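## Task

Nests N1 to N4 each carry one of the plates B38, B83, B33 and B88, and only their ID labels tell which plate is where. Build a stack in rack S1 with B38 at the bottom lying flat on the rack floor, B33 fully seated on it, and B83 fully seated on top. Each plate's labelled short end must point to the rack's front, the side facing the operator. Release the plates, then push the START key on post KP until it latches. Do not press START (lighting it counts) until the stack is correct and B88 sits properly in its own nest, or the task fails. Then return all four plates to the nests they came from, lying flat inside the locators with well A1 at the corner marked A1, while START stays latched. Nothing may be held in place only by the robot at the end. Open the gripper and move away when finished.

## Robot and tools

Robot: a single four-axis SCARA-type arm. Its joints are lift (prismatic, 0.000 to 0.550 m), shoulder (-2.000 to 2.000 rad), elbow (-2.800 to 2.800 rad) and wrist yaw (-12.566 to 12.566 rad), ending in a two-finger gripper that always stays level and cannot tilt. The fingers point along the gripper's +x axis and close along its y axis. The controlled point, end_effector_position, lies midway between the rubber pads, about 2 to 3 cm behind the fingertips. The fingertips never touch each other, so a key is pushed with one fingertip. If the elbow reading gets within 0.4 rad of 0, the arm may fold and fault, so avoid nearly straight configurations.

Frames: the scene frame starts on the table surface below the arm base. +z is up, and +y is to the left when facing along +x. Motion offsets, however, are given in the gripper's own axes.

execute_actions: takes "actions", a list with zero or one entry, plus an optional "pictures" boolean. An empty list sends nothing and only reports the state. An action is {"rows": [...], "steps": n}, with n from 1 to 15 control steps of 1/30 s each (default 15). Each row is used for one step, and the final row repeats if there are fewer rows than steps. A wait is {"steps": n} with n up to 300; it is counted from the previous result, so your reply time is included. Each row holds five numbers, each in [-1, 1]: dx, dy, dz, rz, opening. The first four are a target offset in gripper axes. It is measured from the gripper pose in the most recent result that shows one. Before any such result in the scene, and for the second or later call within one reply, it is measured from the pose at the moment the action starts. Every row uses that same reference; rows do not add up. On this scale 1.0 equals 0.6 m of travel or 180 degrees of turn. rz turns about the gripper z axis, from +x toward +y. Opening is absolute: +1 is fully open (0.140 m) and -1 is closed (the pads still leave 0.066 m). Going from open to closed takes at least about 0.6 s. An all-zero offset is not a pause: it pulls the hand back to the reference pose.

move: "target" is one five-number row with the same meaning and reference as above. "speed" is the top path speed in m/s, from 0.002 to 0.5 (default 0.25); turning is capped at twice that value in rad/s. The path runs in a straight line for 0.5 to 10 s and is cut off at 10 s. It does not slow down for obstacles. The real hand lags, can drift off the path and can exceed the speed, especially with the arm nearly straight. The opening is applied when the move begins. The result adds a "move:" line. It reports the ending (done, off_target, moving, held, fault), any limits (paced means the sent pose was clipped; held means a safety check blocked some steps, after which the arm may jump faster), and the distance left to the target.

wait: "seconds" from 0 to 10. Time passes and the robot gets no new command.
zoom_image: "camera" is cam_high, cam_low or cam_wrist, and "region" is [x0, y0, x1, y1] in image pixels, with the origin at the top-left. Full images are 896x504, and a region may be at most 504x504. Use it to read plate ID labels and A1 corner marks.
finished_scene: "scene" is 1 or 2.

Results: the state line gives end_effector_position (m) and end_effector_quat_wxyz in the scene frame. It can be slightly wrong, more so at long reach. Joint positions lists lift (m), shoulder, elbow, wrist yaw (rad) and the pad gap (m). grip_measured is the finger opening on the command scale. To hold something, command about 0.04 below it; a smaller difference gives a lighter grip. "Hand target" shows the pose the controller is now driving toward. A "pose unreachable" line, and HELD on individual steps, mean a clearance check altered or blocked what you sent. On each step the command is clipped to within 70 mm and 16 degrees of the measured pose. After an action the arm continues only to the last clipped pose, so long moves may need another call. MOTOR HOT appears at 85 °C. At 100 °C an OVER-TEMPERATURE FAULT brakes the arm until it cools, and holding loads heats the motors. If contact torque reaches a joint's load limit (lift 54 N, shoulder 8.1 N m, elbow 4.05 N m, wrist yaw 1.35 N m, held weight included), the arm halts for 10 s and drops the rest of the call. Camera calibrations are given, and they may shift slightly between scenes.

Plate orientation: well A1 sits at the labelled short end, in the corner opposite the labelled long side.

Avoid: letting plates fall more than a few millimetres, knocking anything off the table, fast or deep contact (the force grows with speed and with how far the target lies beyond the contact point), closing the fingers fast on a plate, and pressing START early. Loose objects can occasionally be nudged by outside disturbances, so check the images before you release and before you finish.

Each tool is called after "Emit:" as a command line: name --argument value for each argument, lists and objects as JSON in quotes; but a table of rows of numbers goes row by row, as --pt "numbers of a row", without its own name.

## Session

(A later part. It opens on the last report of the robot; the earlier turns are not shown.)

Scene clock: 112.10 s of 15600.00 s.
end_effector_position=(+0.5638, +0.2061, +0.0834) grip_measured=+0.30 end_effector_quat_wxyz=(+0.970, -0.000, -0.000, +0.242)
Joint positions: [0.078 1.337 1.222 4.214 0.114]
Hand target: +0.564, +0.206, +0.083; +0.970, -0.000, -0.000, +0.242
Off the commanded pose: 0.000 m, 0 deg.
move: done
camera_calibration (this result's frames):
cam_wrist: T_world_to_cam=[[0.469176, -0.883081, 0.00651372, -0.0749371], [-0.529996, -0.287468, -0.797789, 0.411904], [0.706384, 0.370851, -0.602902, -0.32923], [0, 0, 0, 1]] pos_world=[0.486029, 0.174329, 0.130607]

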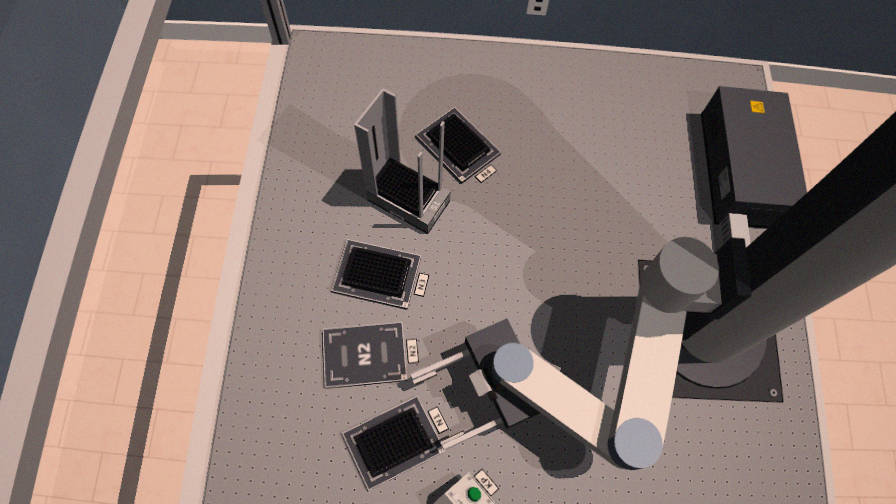

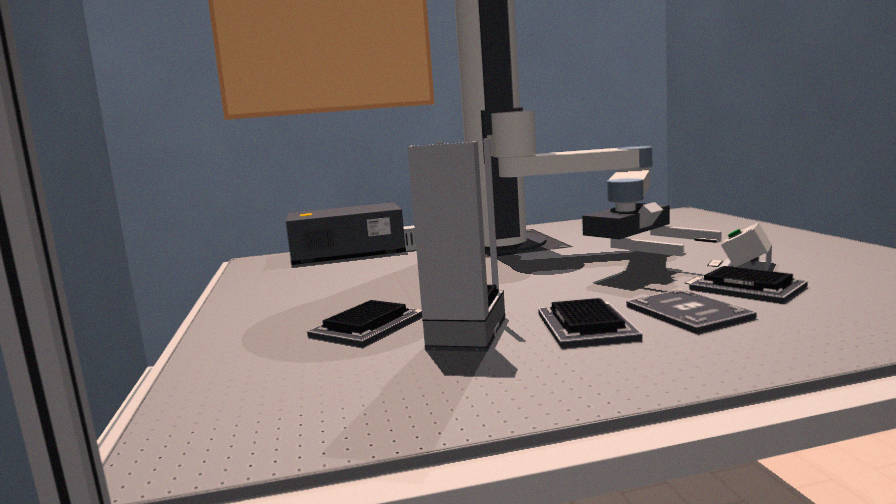

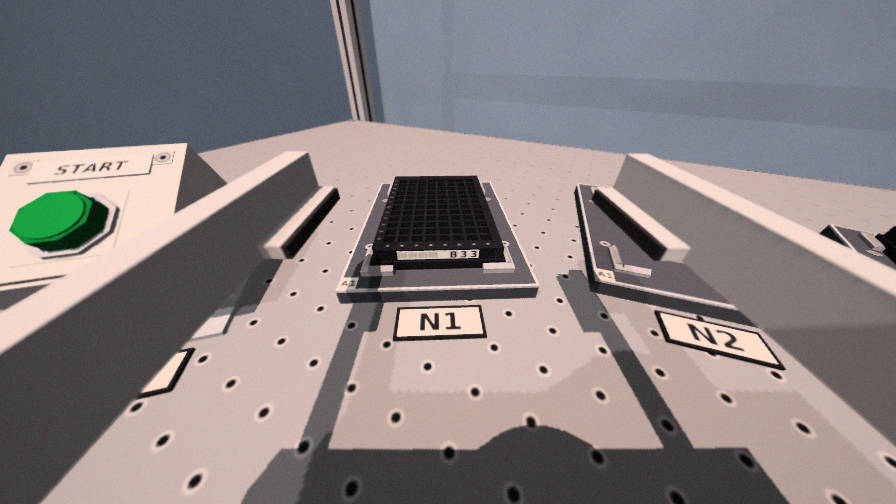

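Emit:
move --target '[0.157,0.029,-0.05,0.011,0.1]' --speed 0.15

Scene clock: 116.80 s of 15600.00 s.
end_effector_position=(+0.6387, +0.2658, +0.0533) grip_measured=+0.10 end_effector_quat_wxyz=(+0.966, -0.000, -0.000, +0.259)
Joint positions: [0.048 1.165 1.717 3.925 0.107]
Hand target: +0.639, +0.266, +0.053; +0.966, -0.000, -0.000, +0.259
Off the commanded pose: 0.000 m, 0 deg.
After step 90, 0.70 s passed at rest.
move: done
camera_calibration (this result's frames):
cam_wrist: T_world_to_cam=[[0.499682, -0.866185, 0.00651372, -0.0811275], [-0.51965, -0.305773, -0.797789, 0.443059], [0.693024, 0.395256, -0.602902, -0.420379], [0, 0, 0, 1]] pos_world=[0.562106, 0.231361, 0.100548]

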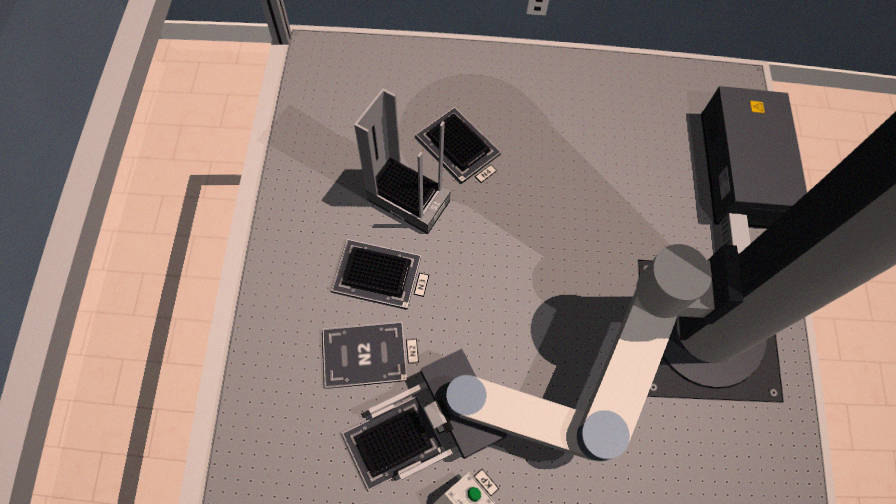

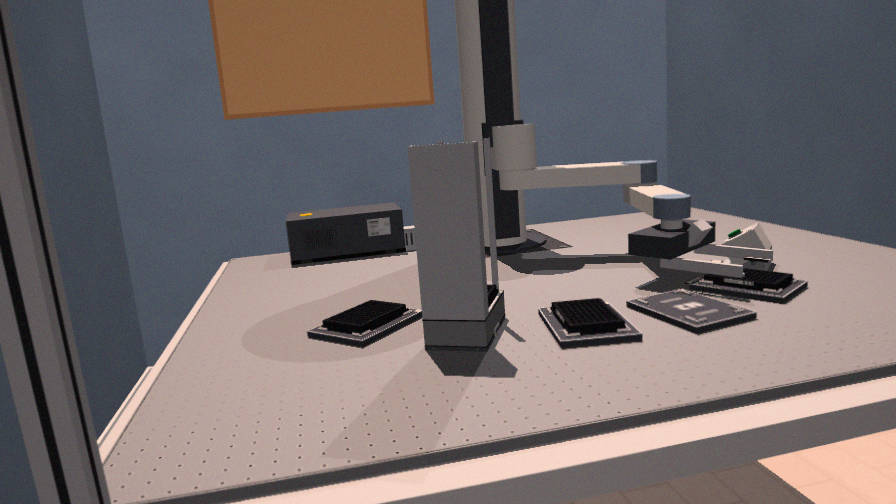

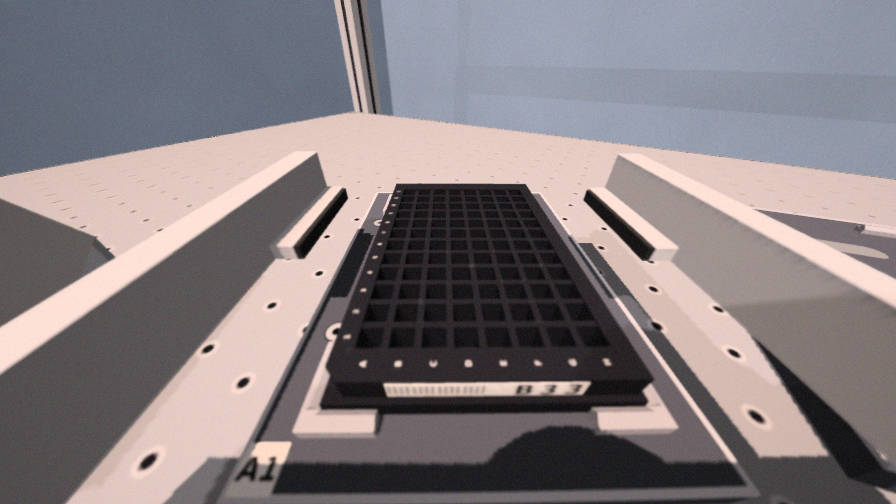

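Emit:
move --target '[0.002,-0.002,-0.035,-0.005,0.1]' --speed 0.04

Emit:
move --target '[0,0,0,0,-0.56]'

Scene clock: 122.10 s of 15600.00 s.
end_effector_position=(+0.6403, +0.2655, +0.0323) grip_measured=+0.10 end_effector_quat_wxyz=(+0.968, -0.000, -0.000, +0.252)
Joint positions: [0.027 1.165 1.724 3.903 0.107]
Hand target: +0.640, +0.265, +0.032; +0.968, -0.000, -0.000, +0.252
Off the commanded pose: 0.000 m, 0 deg.
After step 90, 1.53 s passed at rest.
move: done
camera_calibration (this result's frames):
cam_wrist: T_world_to_cam=[[0.486283, -0.873777, 0.00651372, -0.0714951], [-0.524297, -0.297734, -0.797789, 0.427802], [0.699029, 0.384536, -0.602902, -0.435029], [0, 0, 0, 1]] pos_world=[0.56316, 0.232185, 0.0794812]

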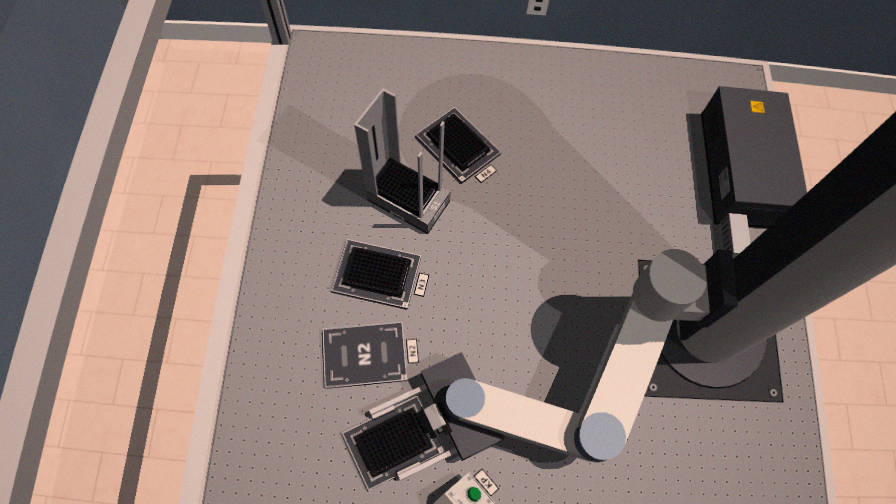

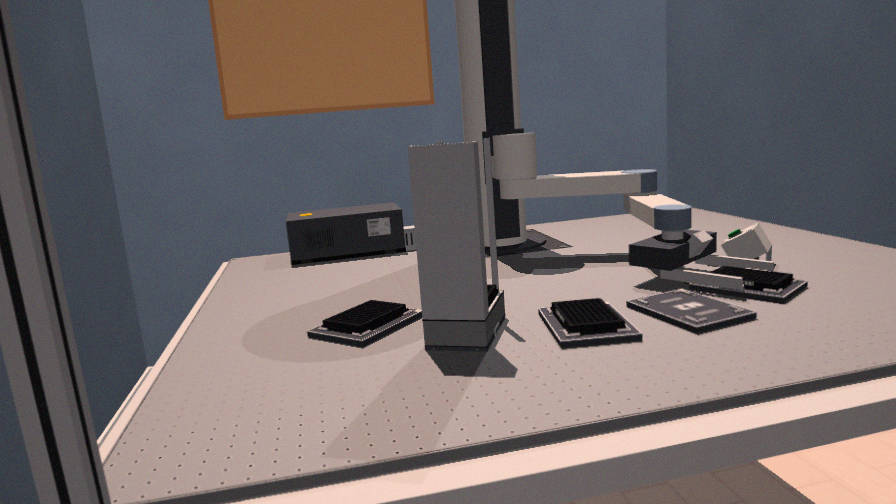

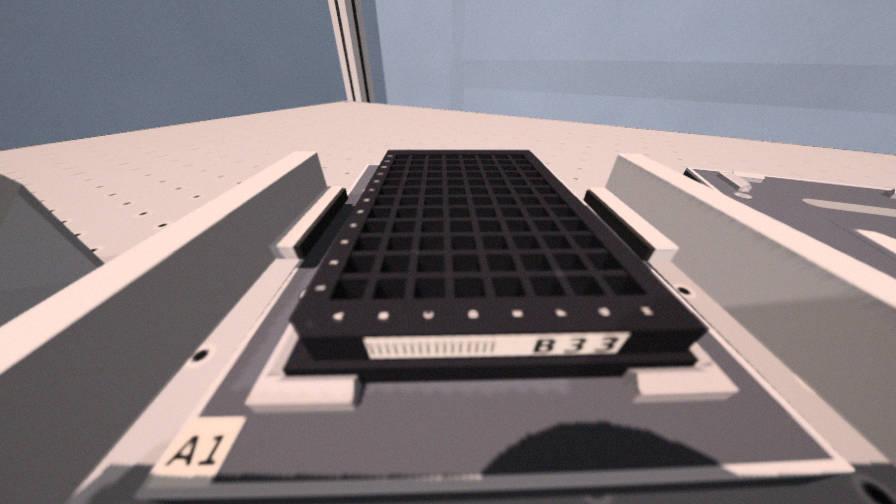

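Scene clock: 122.60 s of 15600.00 s.
end_effector_position=(+0.6402, +0.2655, +0.0328) grip_measured=-0.55 end_effector_quat_wxyz=(+0.968, -0.000, -0.000, +0.252)
Joint positions: [0.028 1.165 1.724 3.903 0.083]
Hand target: +0.640, +0.265, +0.032; +0.968, -0.000, -0.000, +0.252
Off the commanded pose: 0.001 m, 0 deg.
move: done
camera_calibration (this result's frames):
cam_wrist: T_world_to_cam=[[0.486498, -0.873657, 0.00651372, -0.0716296], [-0.524224, -0.297863, -0.797789, 0.428223], [0.698934, 0.384708, -0.602902, -0.434683], [0, 0, 0, 1]] pos_world=[0.563147, 0.232198, 0.0800269]

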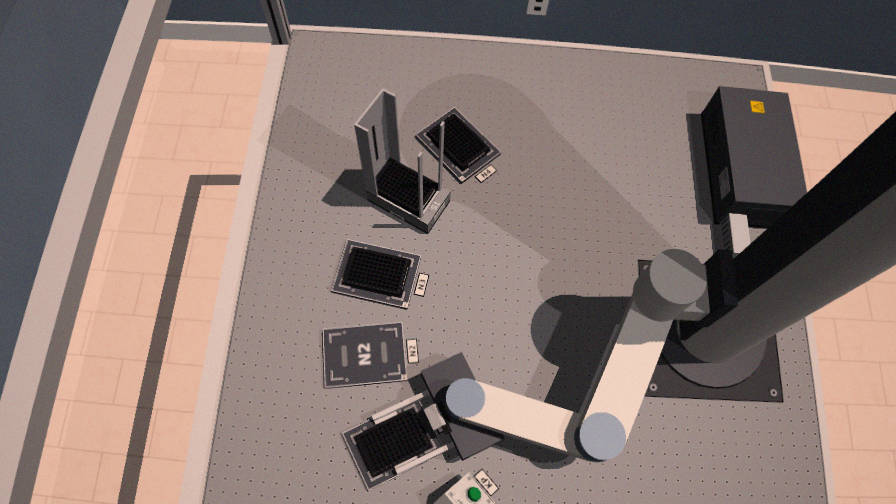

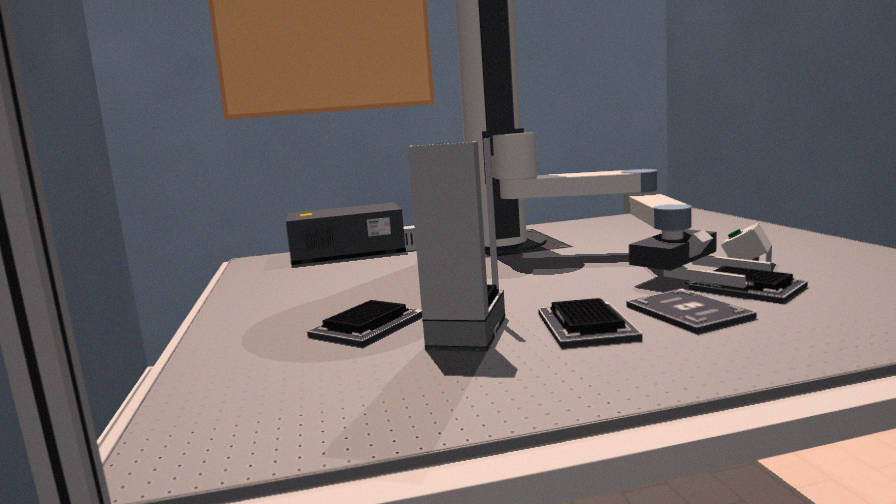

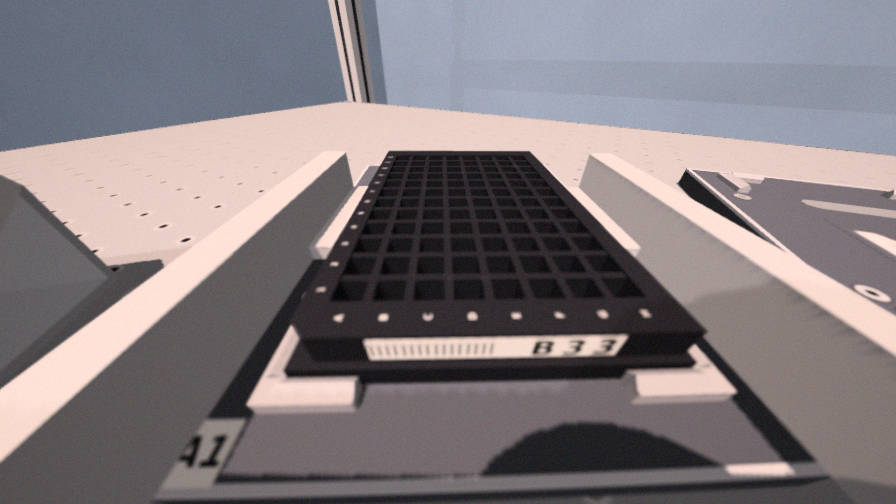

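Emit:
move --target '[0,0,0,0,0]'

Emit:
move --target '[0,0.0015,0.0025,0.011,0]' --speed 0.03

Emit:
move --target '[0,0,0,0,-0.64]'

Scene clock: 128.90 s of 15600.00 s.
end_effector_position=(+0.6402, +0.2655, +0.0329) grip_measured=+0.00 end_effector_quat_wxyz=(+0.968, -0.000, -0.000, +0.252)
Joint positions: [0.028 1.165 1.724 3.903 0.103]
Hand target: +0.640, +0.266, +0.033; +0.968, -0.000, -0.000, +0.252
Off the commanded pose: 0.000 m, 0 deg.
After step 90, 2.80 s passed at rest.
move: done
camera_calibration (this result's frames):
cam_wrist: T_world_to_cam=[[0.48652, -0.873645, 0.00651372, -0.0716389], [-0.524216, -0.297877, -0.797789, 0.428278], [0.698924, 0.384726, -0.602902, -0.434645], [0, 0, 0, 1]] pos_world=[0.563148, 0.232206, 0.0800934]

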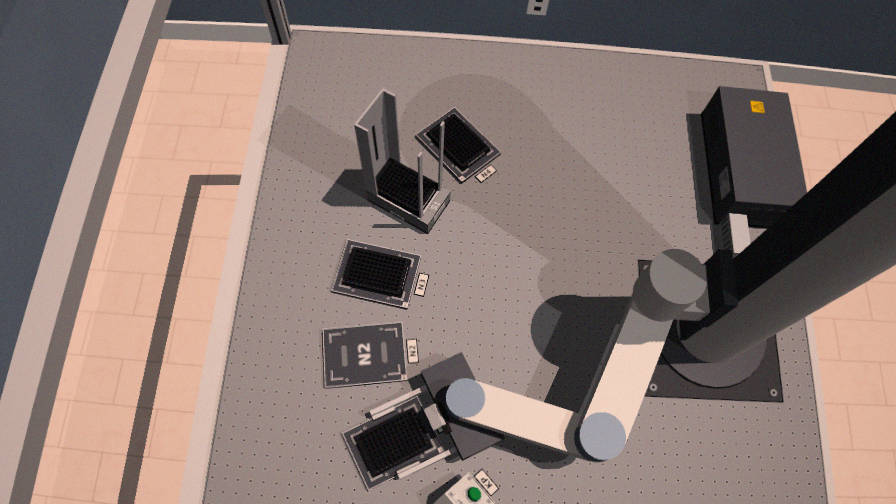

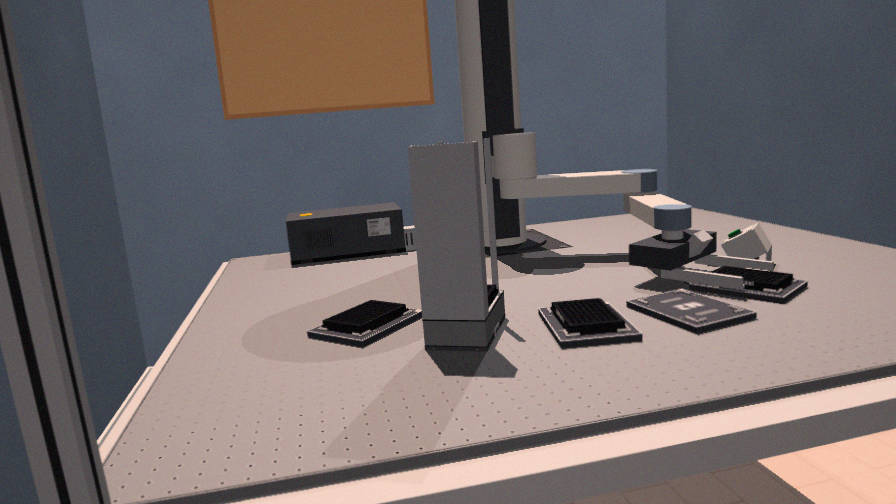

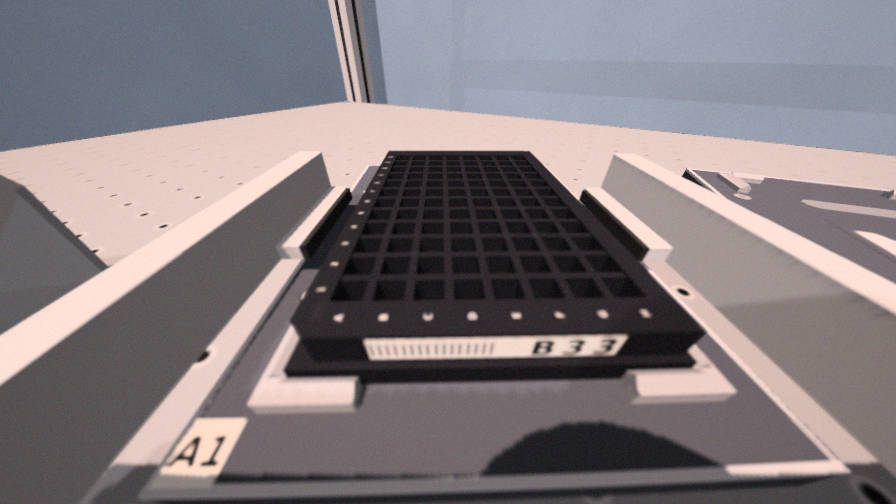

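Scene clock: 129.70 s of 15600.00 s.
end_effector_position=(+0.6398, +0.2663, +0.0343) grip_measured=+0.00 end_effector_quat_wxyz=(+0.963, -0.000, -0.000, +0.268)
Joint positions: [0.029 1.155 1.725 3.947 0.103]
Hand target: +0.640, +0.266, +0.034; +0.963, -0.000, -0.000, +0.269
Off the commanded pose: 0.000 m, 0 deg.
move: done
camera_calibration (this result's frames):
cam_wrist: T_world_to_cam=[[0.516228, -0.856426, 0.00651372, -0.0943462], [-0.51368, -0.315699, -0.797789, 0.42743], [0.685304, 0.408495, -0.602902, -0.431369], [0, 0, 0, 1]] pos_world=[0.563885, 0.230351, 0.08154]

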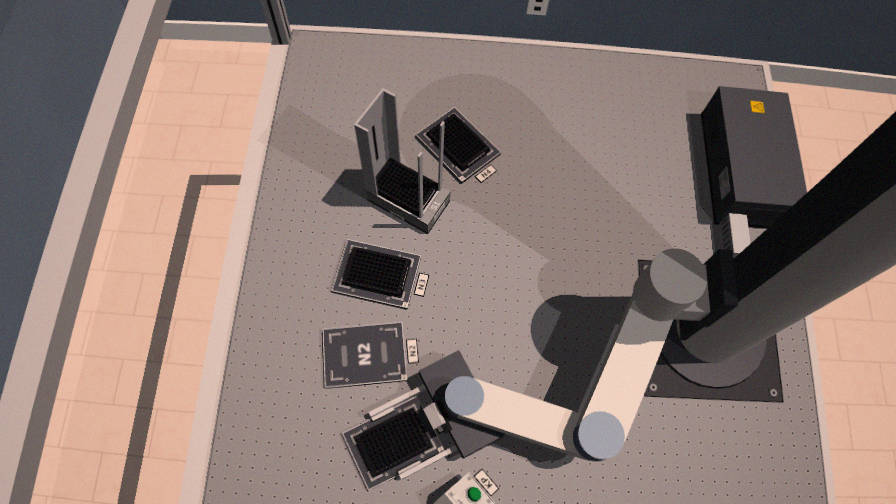

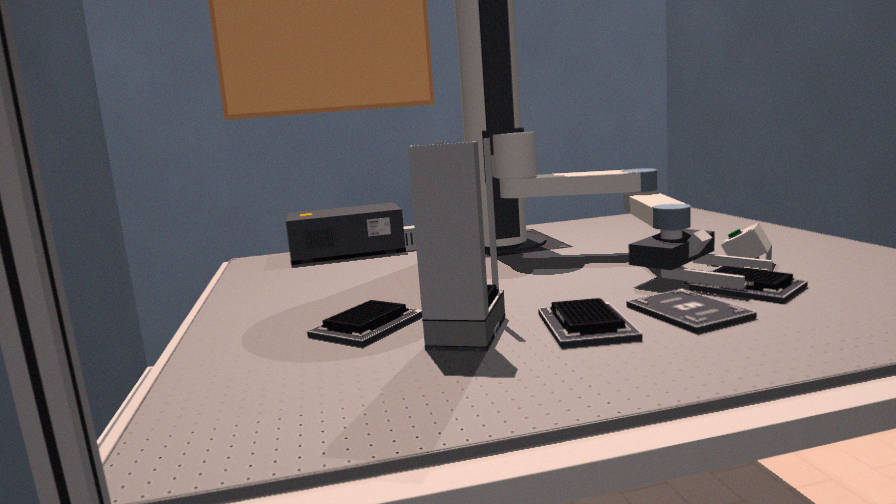

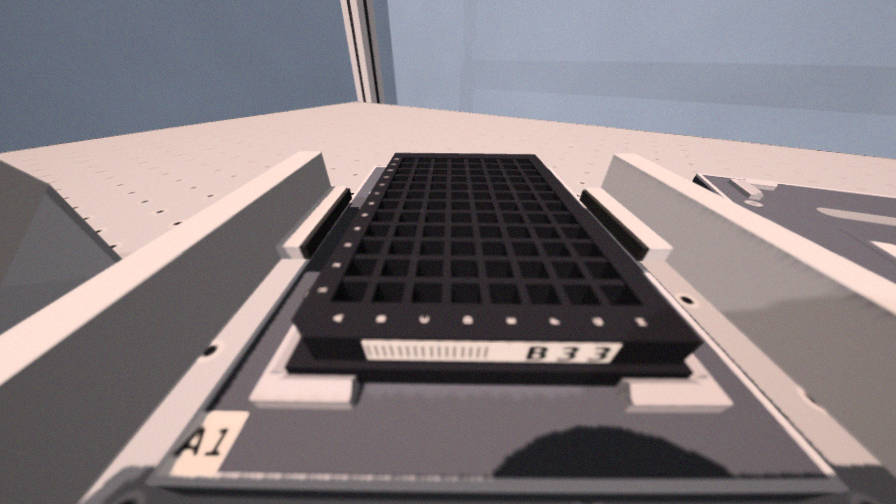

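Scene clock: 130.20 s of 15600.00 s.
end_effector_position=(+0.6400, +0.2657, +0.0343) grip_measured=-0.57 end_effector_quat_wxyz=(+0.964, -0.000, -0.000, +0.267)
Joint positions: [0.029 1.154 1.724 3.946 0.082]
Hand target: +0.640, +0.266, +0.034; +0.963, -0.000, -0.000, +0.268
Off the commanded pose: 0.001 m, 0 deg.
move: done
camera_calibration (this result's frames):
cam_wrist: T_world_to_cam=[[0.514106, -0.857702, 0.00651372, -0.0932837], [-0.514461, -0.314426, -0.797789, 0.427523], [0.686313, 0.406797, -0.602902, -0.431481], [0, 0, 0, 1]] pos_world=[0.564032, 0.229939, 0.08154]

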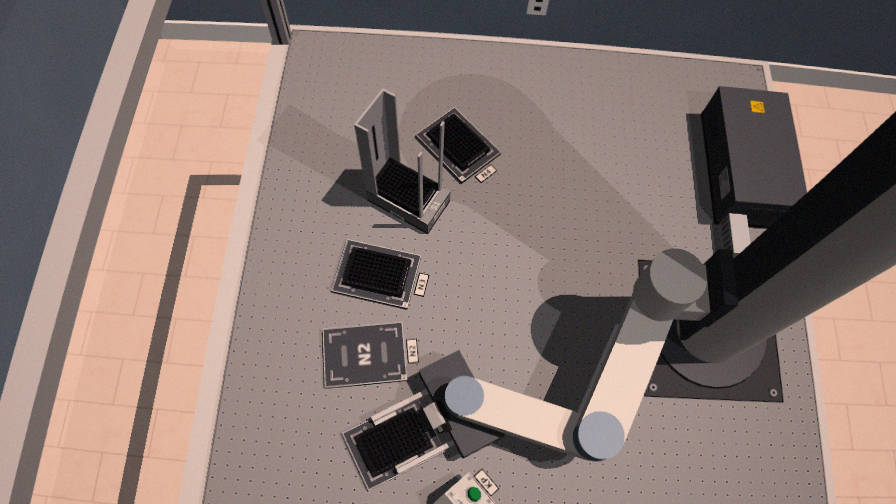

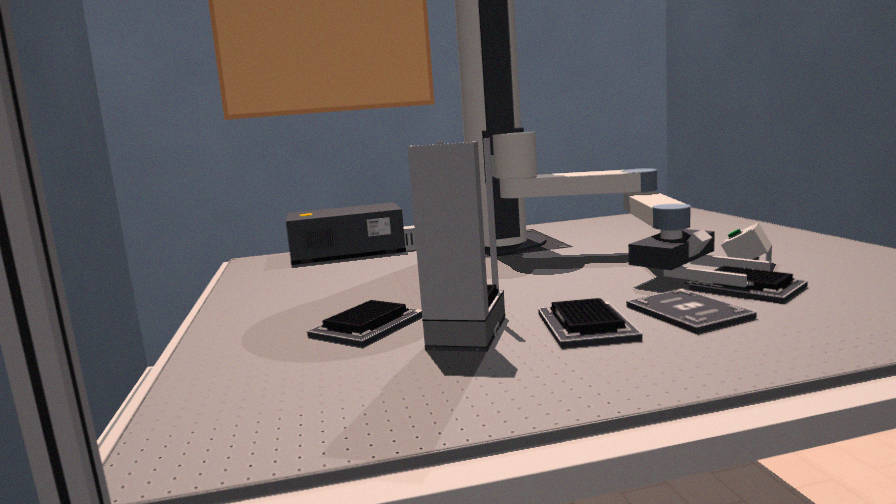

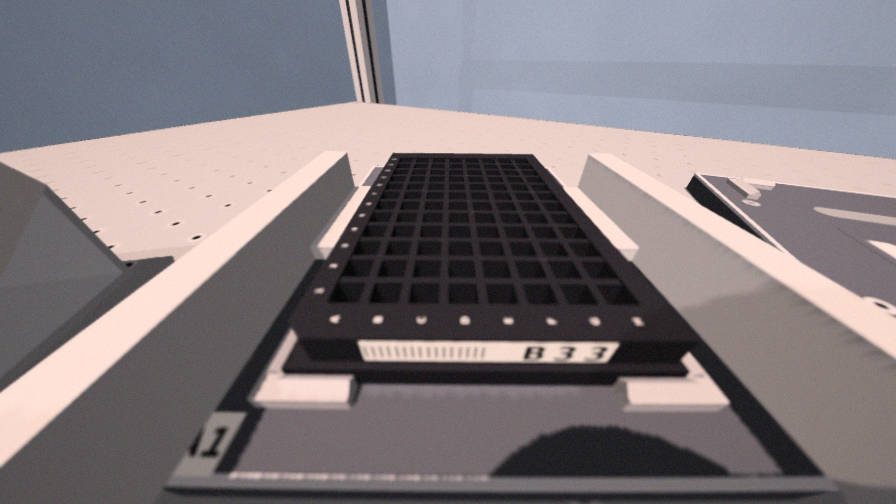

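Emit:
move --target '[0,0,0.51,0,-0.62]' --speed 0.3

Emit:
move --target '[-0.4163,-0.764,0,-0.3216,-0.62]' --speed 0.3

Scene clock: 138.53 s of 15600.00 s.
end_effector_position=(+0.6400, +0.2657, +0.3404) grip_measured=-0.57 end_effector_quat_wxyz=(+0.964, -0.000, -0.000, +0.267)
Joint positions: [0.335 1.154 1.724 3.946 0.082]
Hand target: +0.640, +0.266, +0.340; +0.964, -0.000, -0.000, +0.267
Off the commanded pose: 0.000 m, 0 deg.
After step 90, 3.83 s passed at rest.
move: done
camera_calibration (this result's frames):
cam_wrist: T_world_to_cam=[[0.514027, -0.85775, 0.00651372, -0.0952254], [-0.51449, -0.314378, -0.797789, 0.671698], [0.686351, 0.406733, -0.602902, -0.246971], [0, 0, 0, 1]] pos_world=[0.564039, 0.229939, 0.387594]

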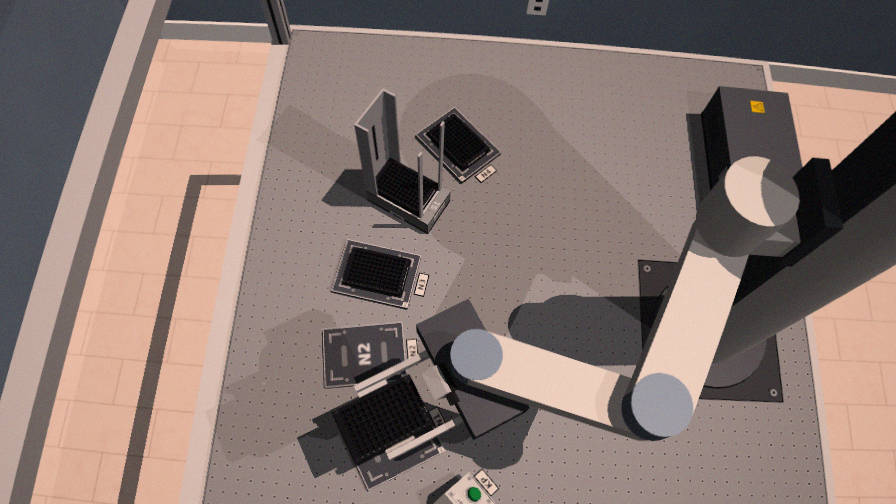

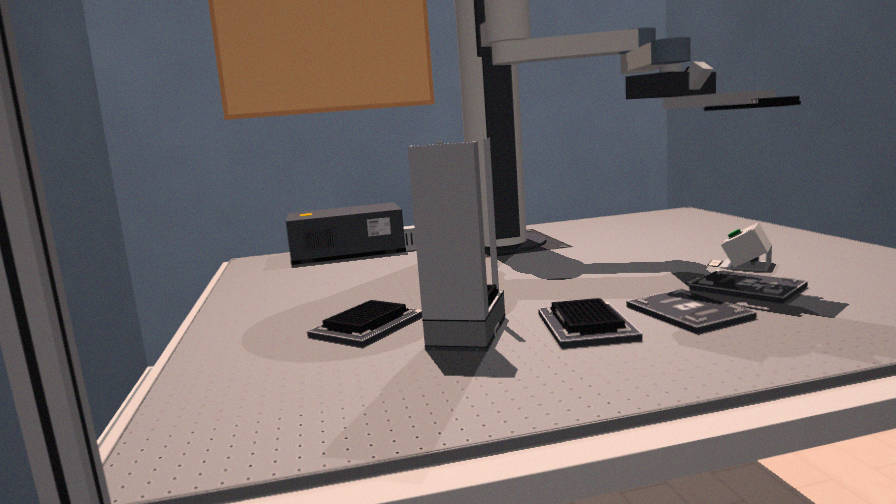

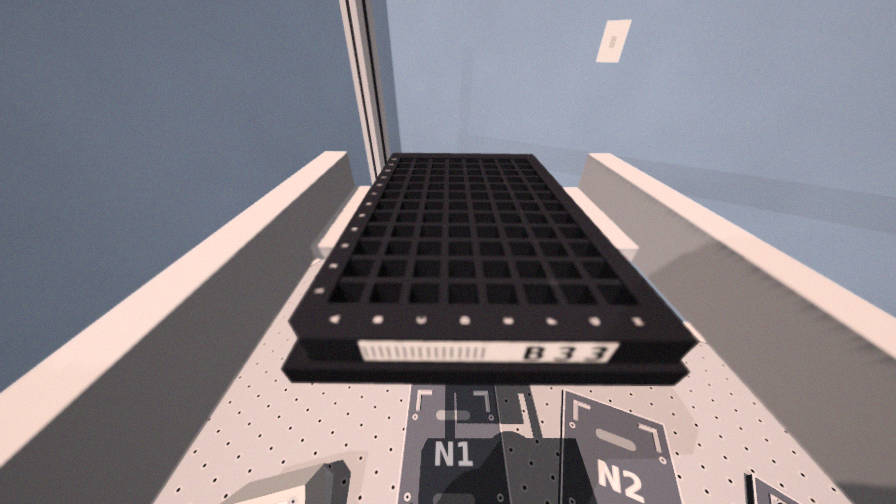

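Scene clock: 140.73 s of 15600.00 s.
end_effector_position=(+0.6620, -0.2560, +0.3404) grip_measured=-0.57 end_effector_quat_wxyz=(+0.973, -0.000, -0.000, -0.233)
Joint positions: [0.335 0.115 1.813 3.885 0.082]
Hand target: +0.662, -0.256, +0.340; +0.973, -0.000, -0.000, -0.233
Off the commanded pose: 0.000 m, 0 deg.
move: done
camera_calibration (this result's frames):
cam_wrist: T_world_to_cam=[[-0.453299, -0.891335, 0.00651372, 0.0777856], [-0.539766, 0.268674, -0.797789, 0.684999], [0.709347, -0.365153, -0.602902, -0.262709], [0, 0, 0, 1]] pos_world=[0.591351, -0.210637, 0.38759]

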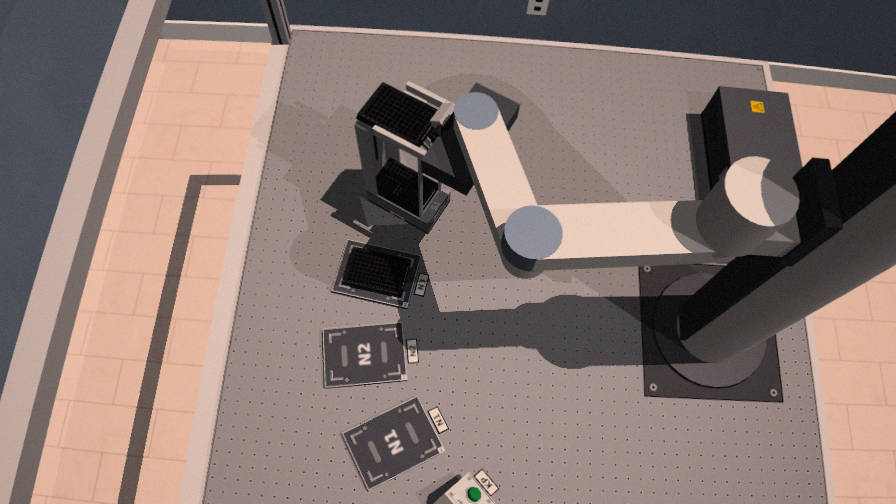

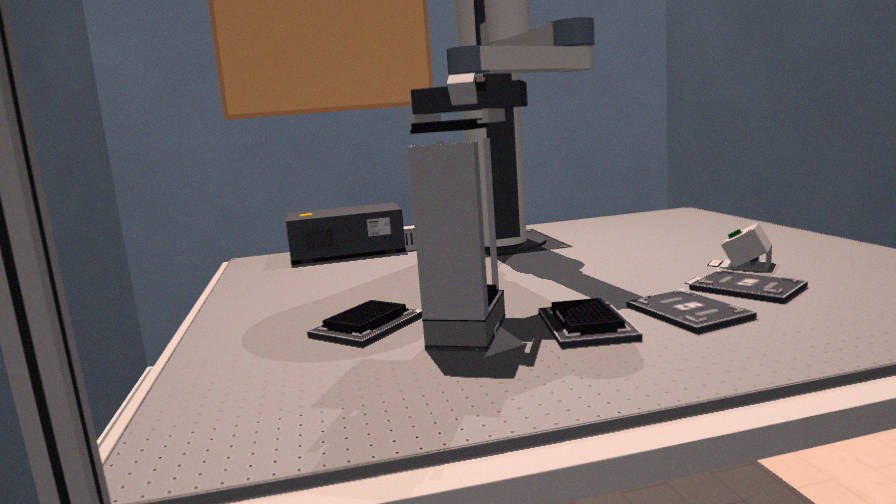

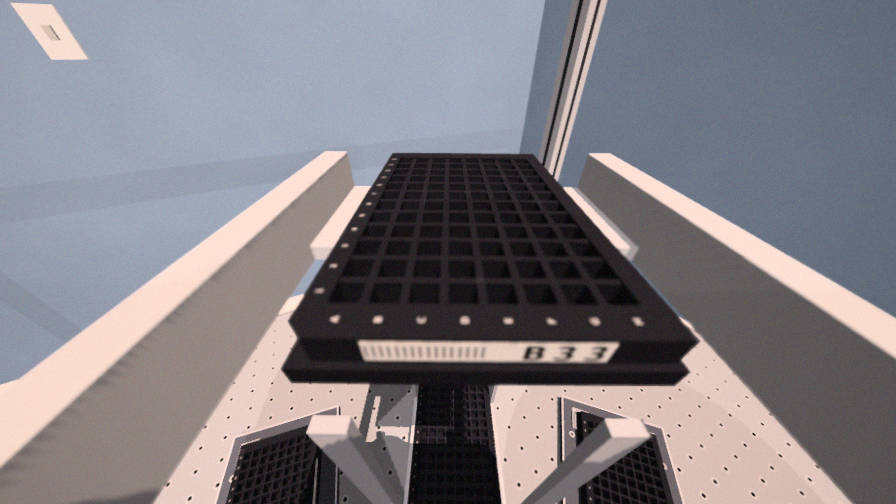

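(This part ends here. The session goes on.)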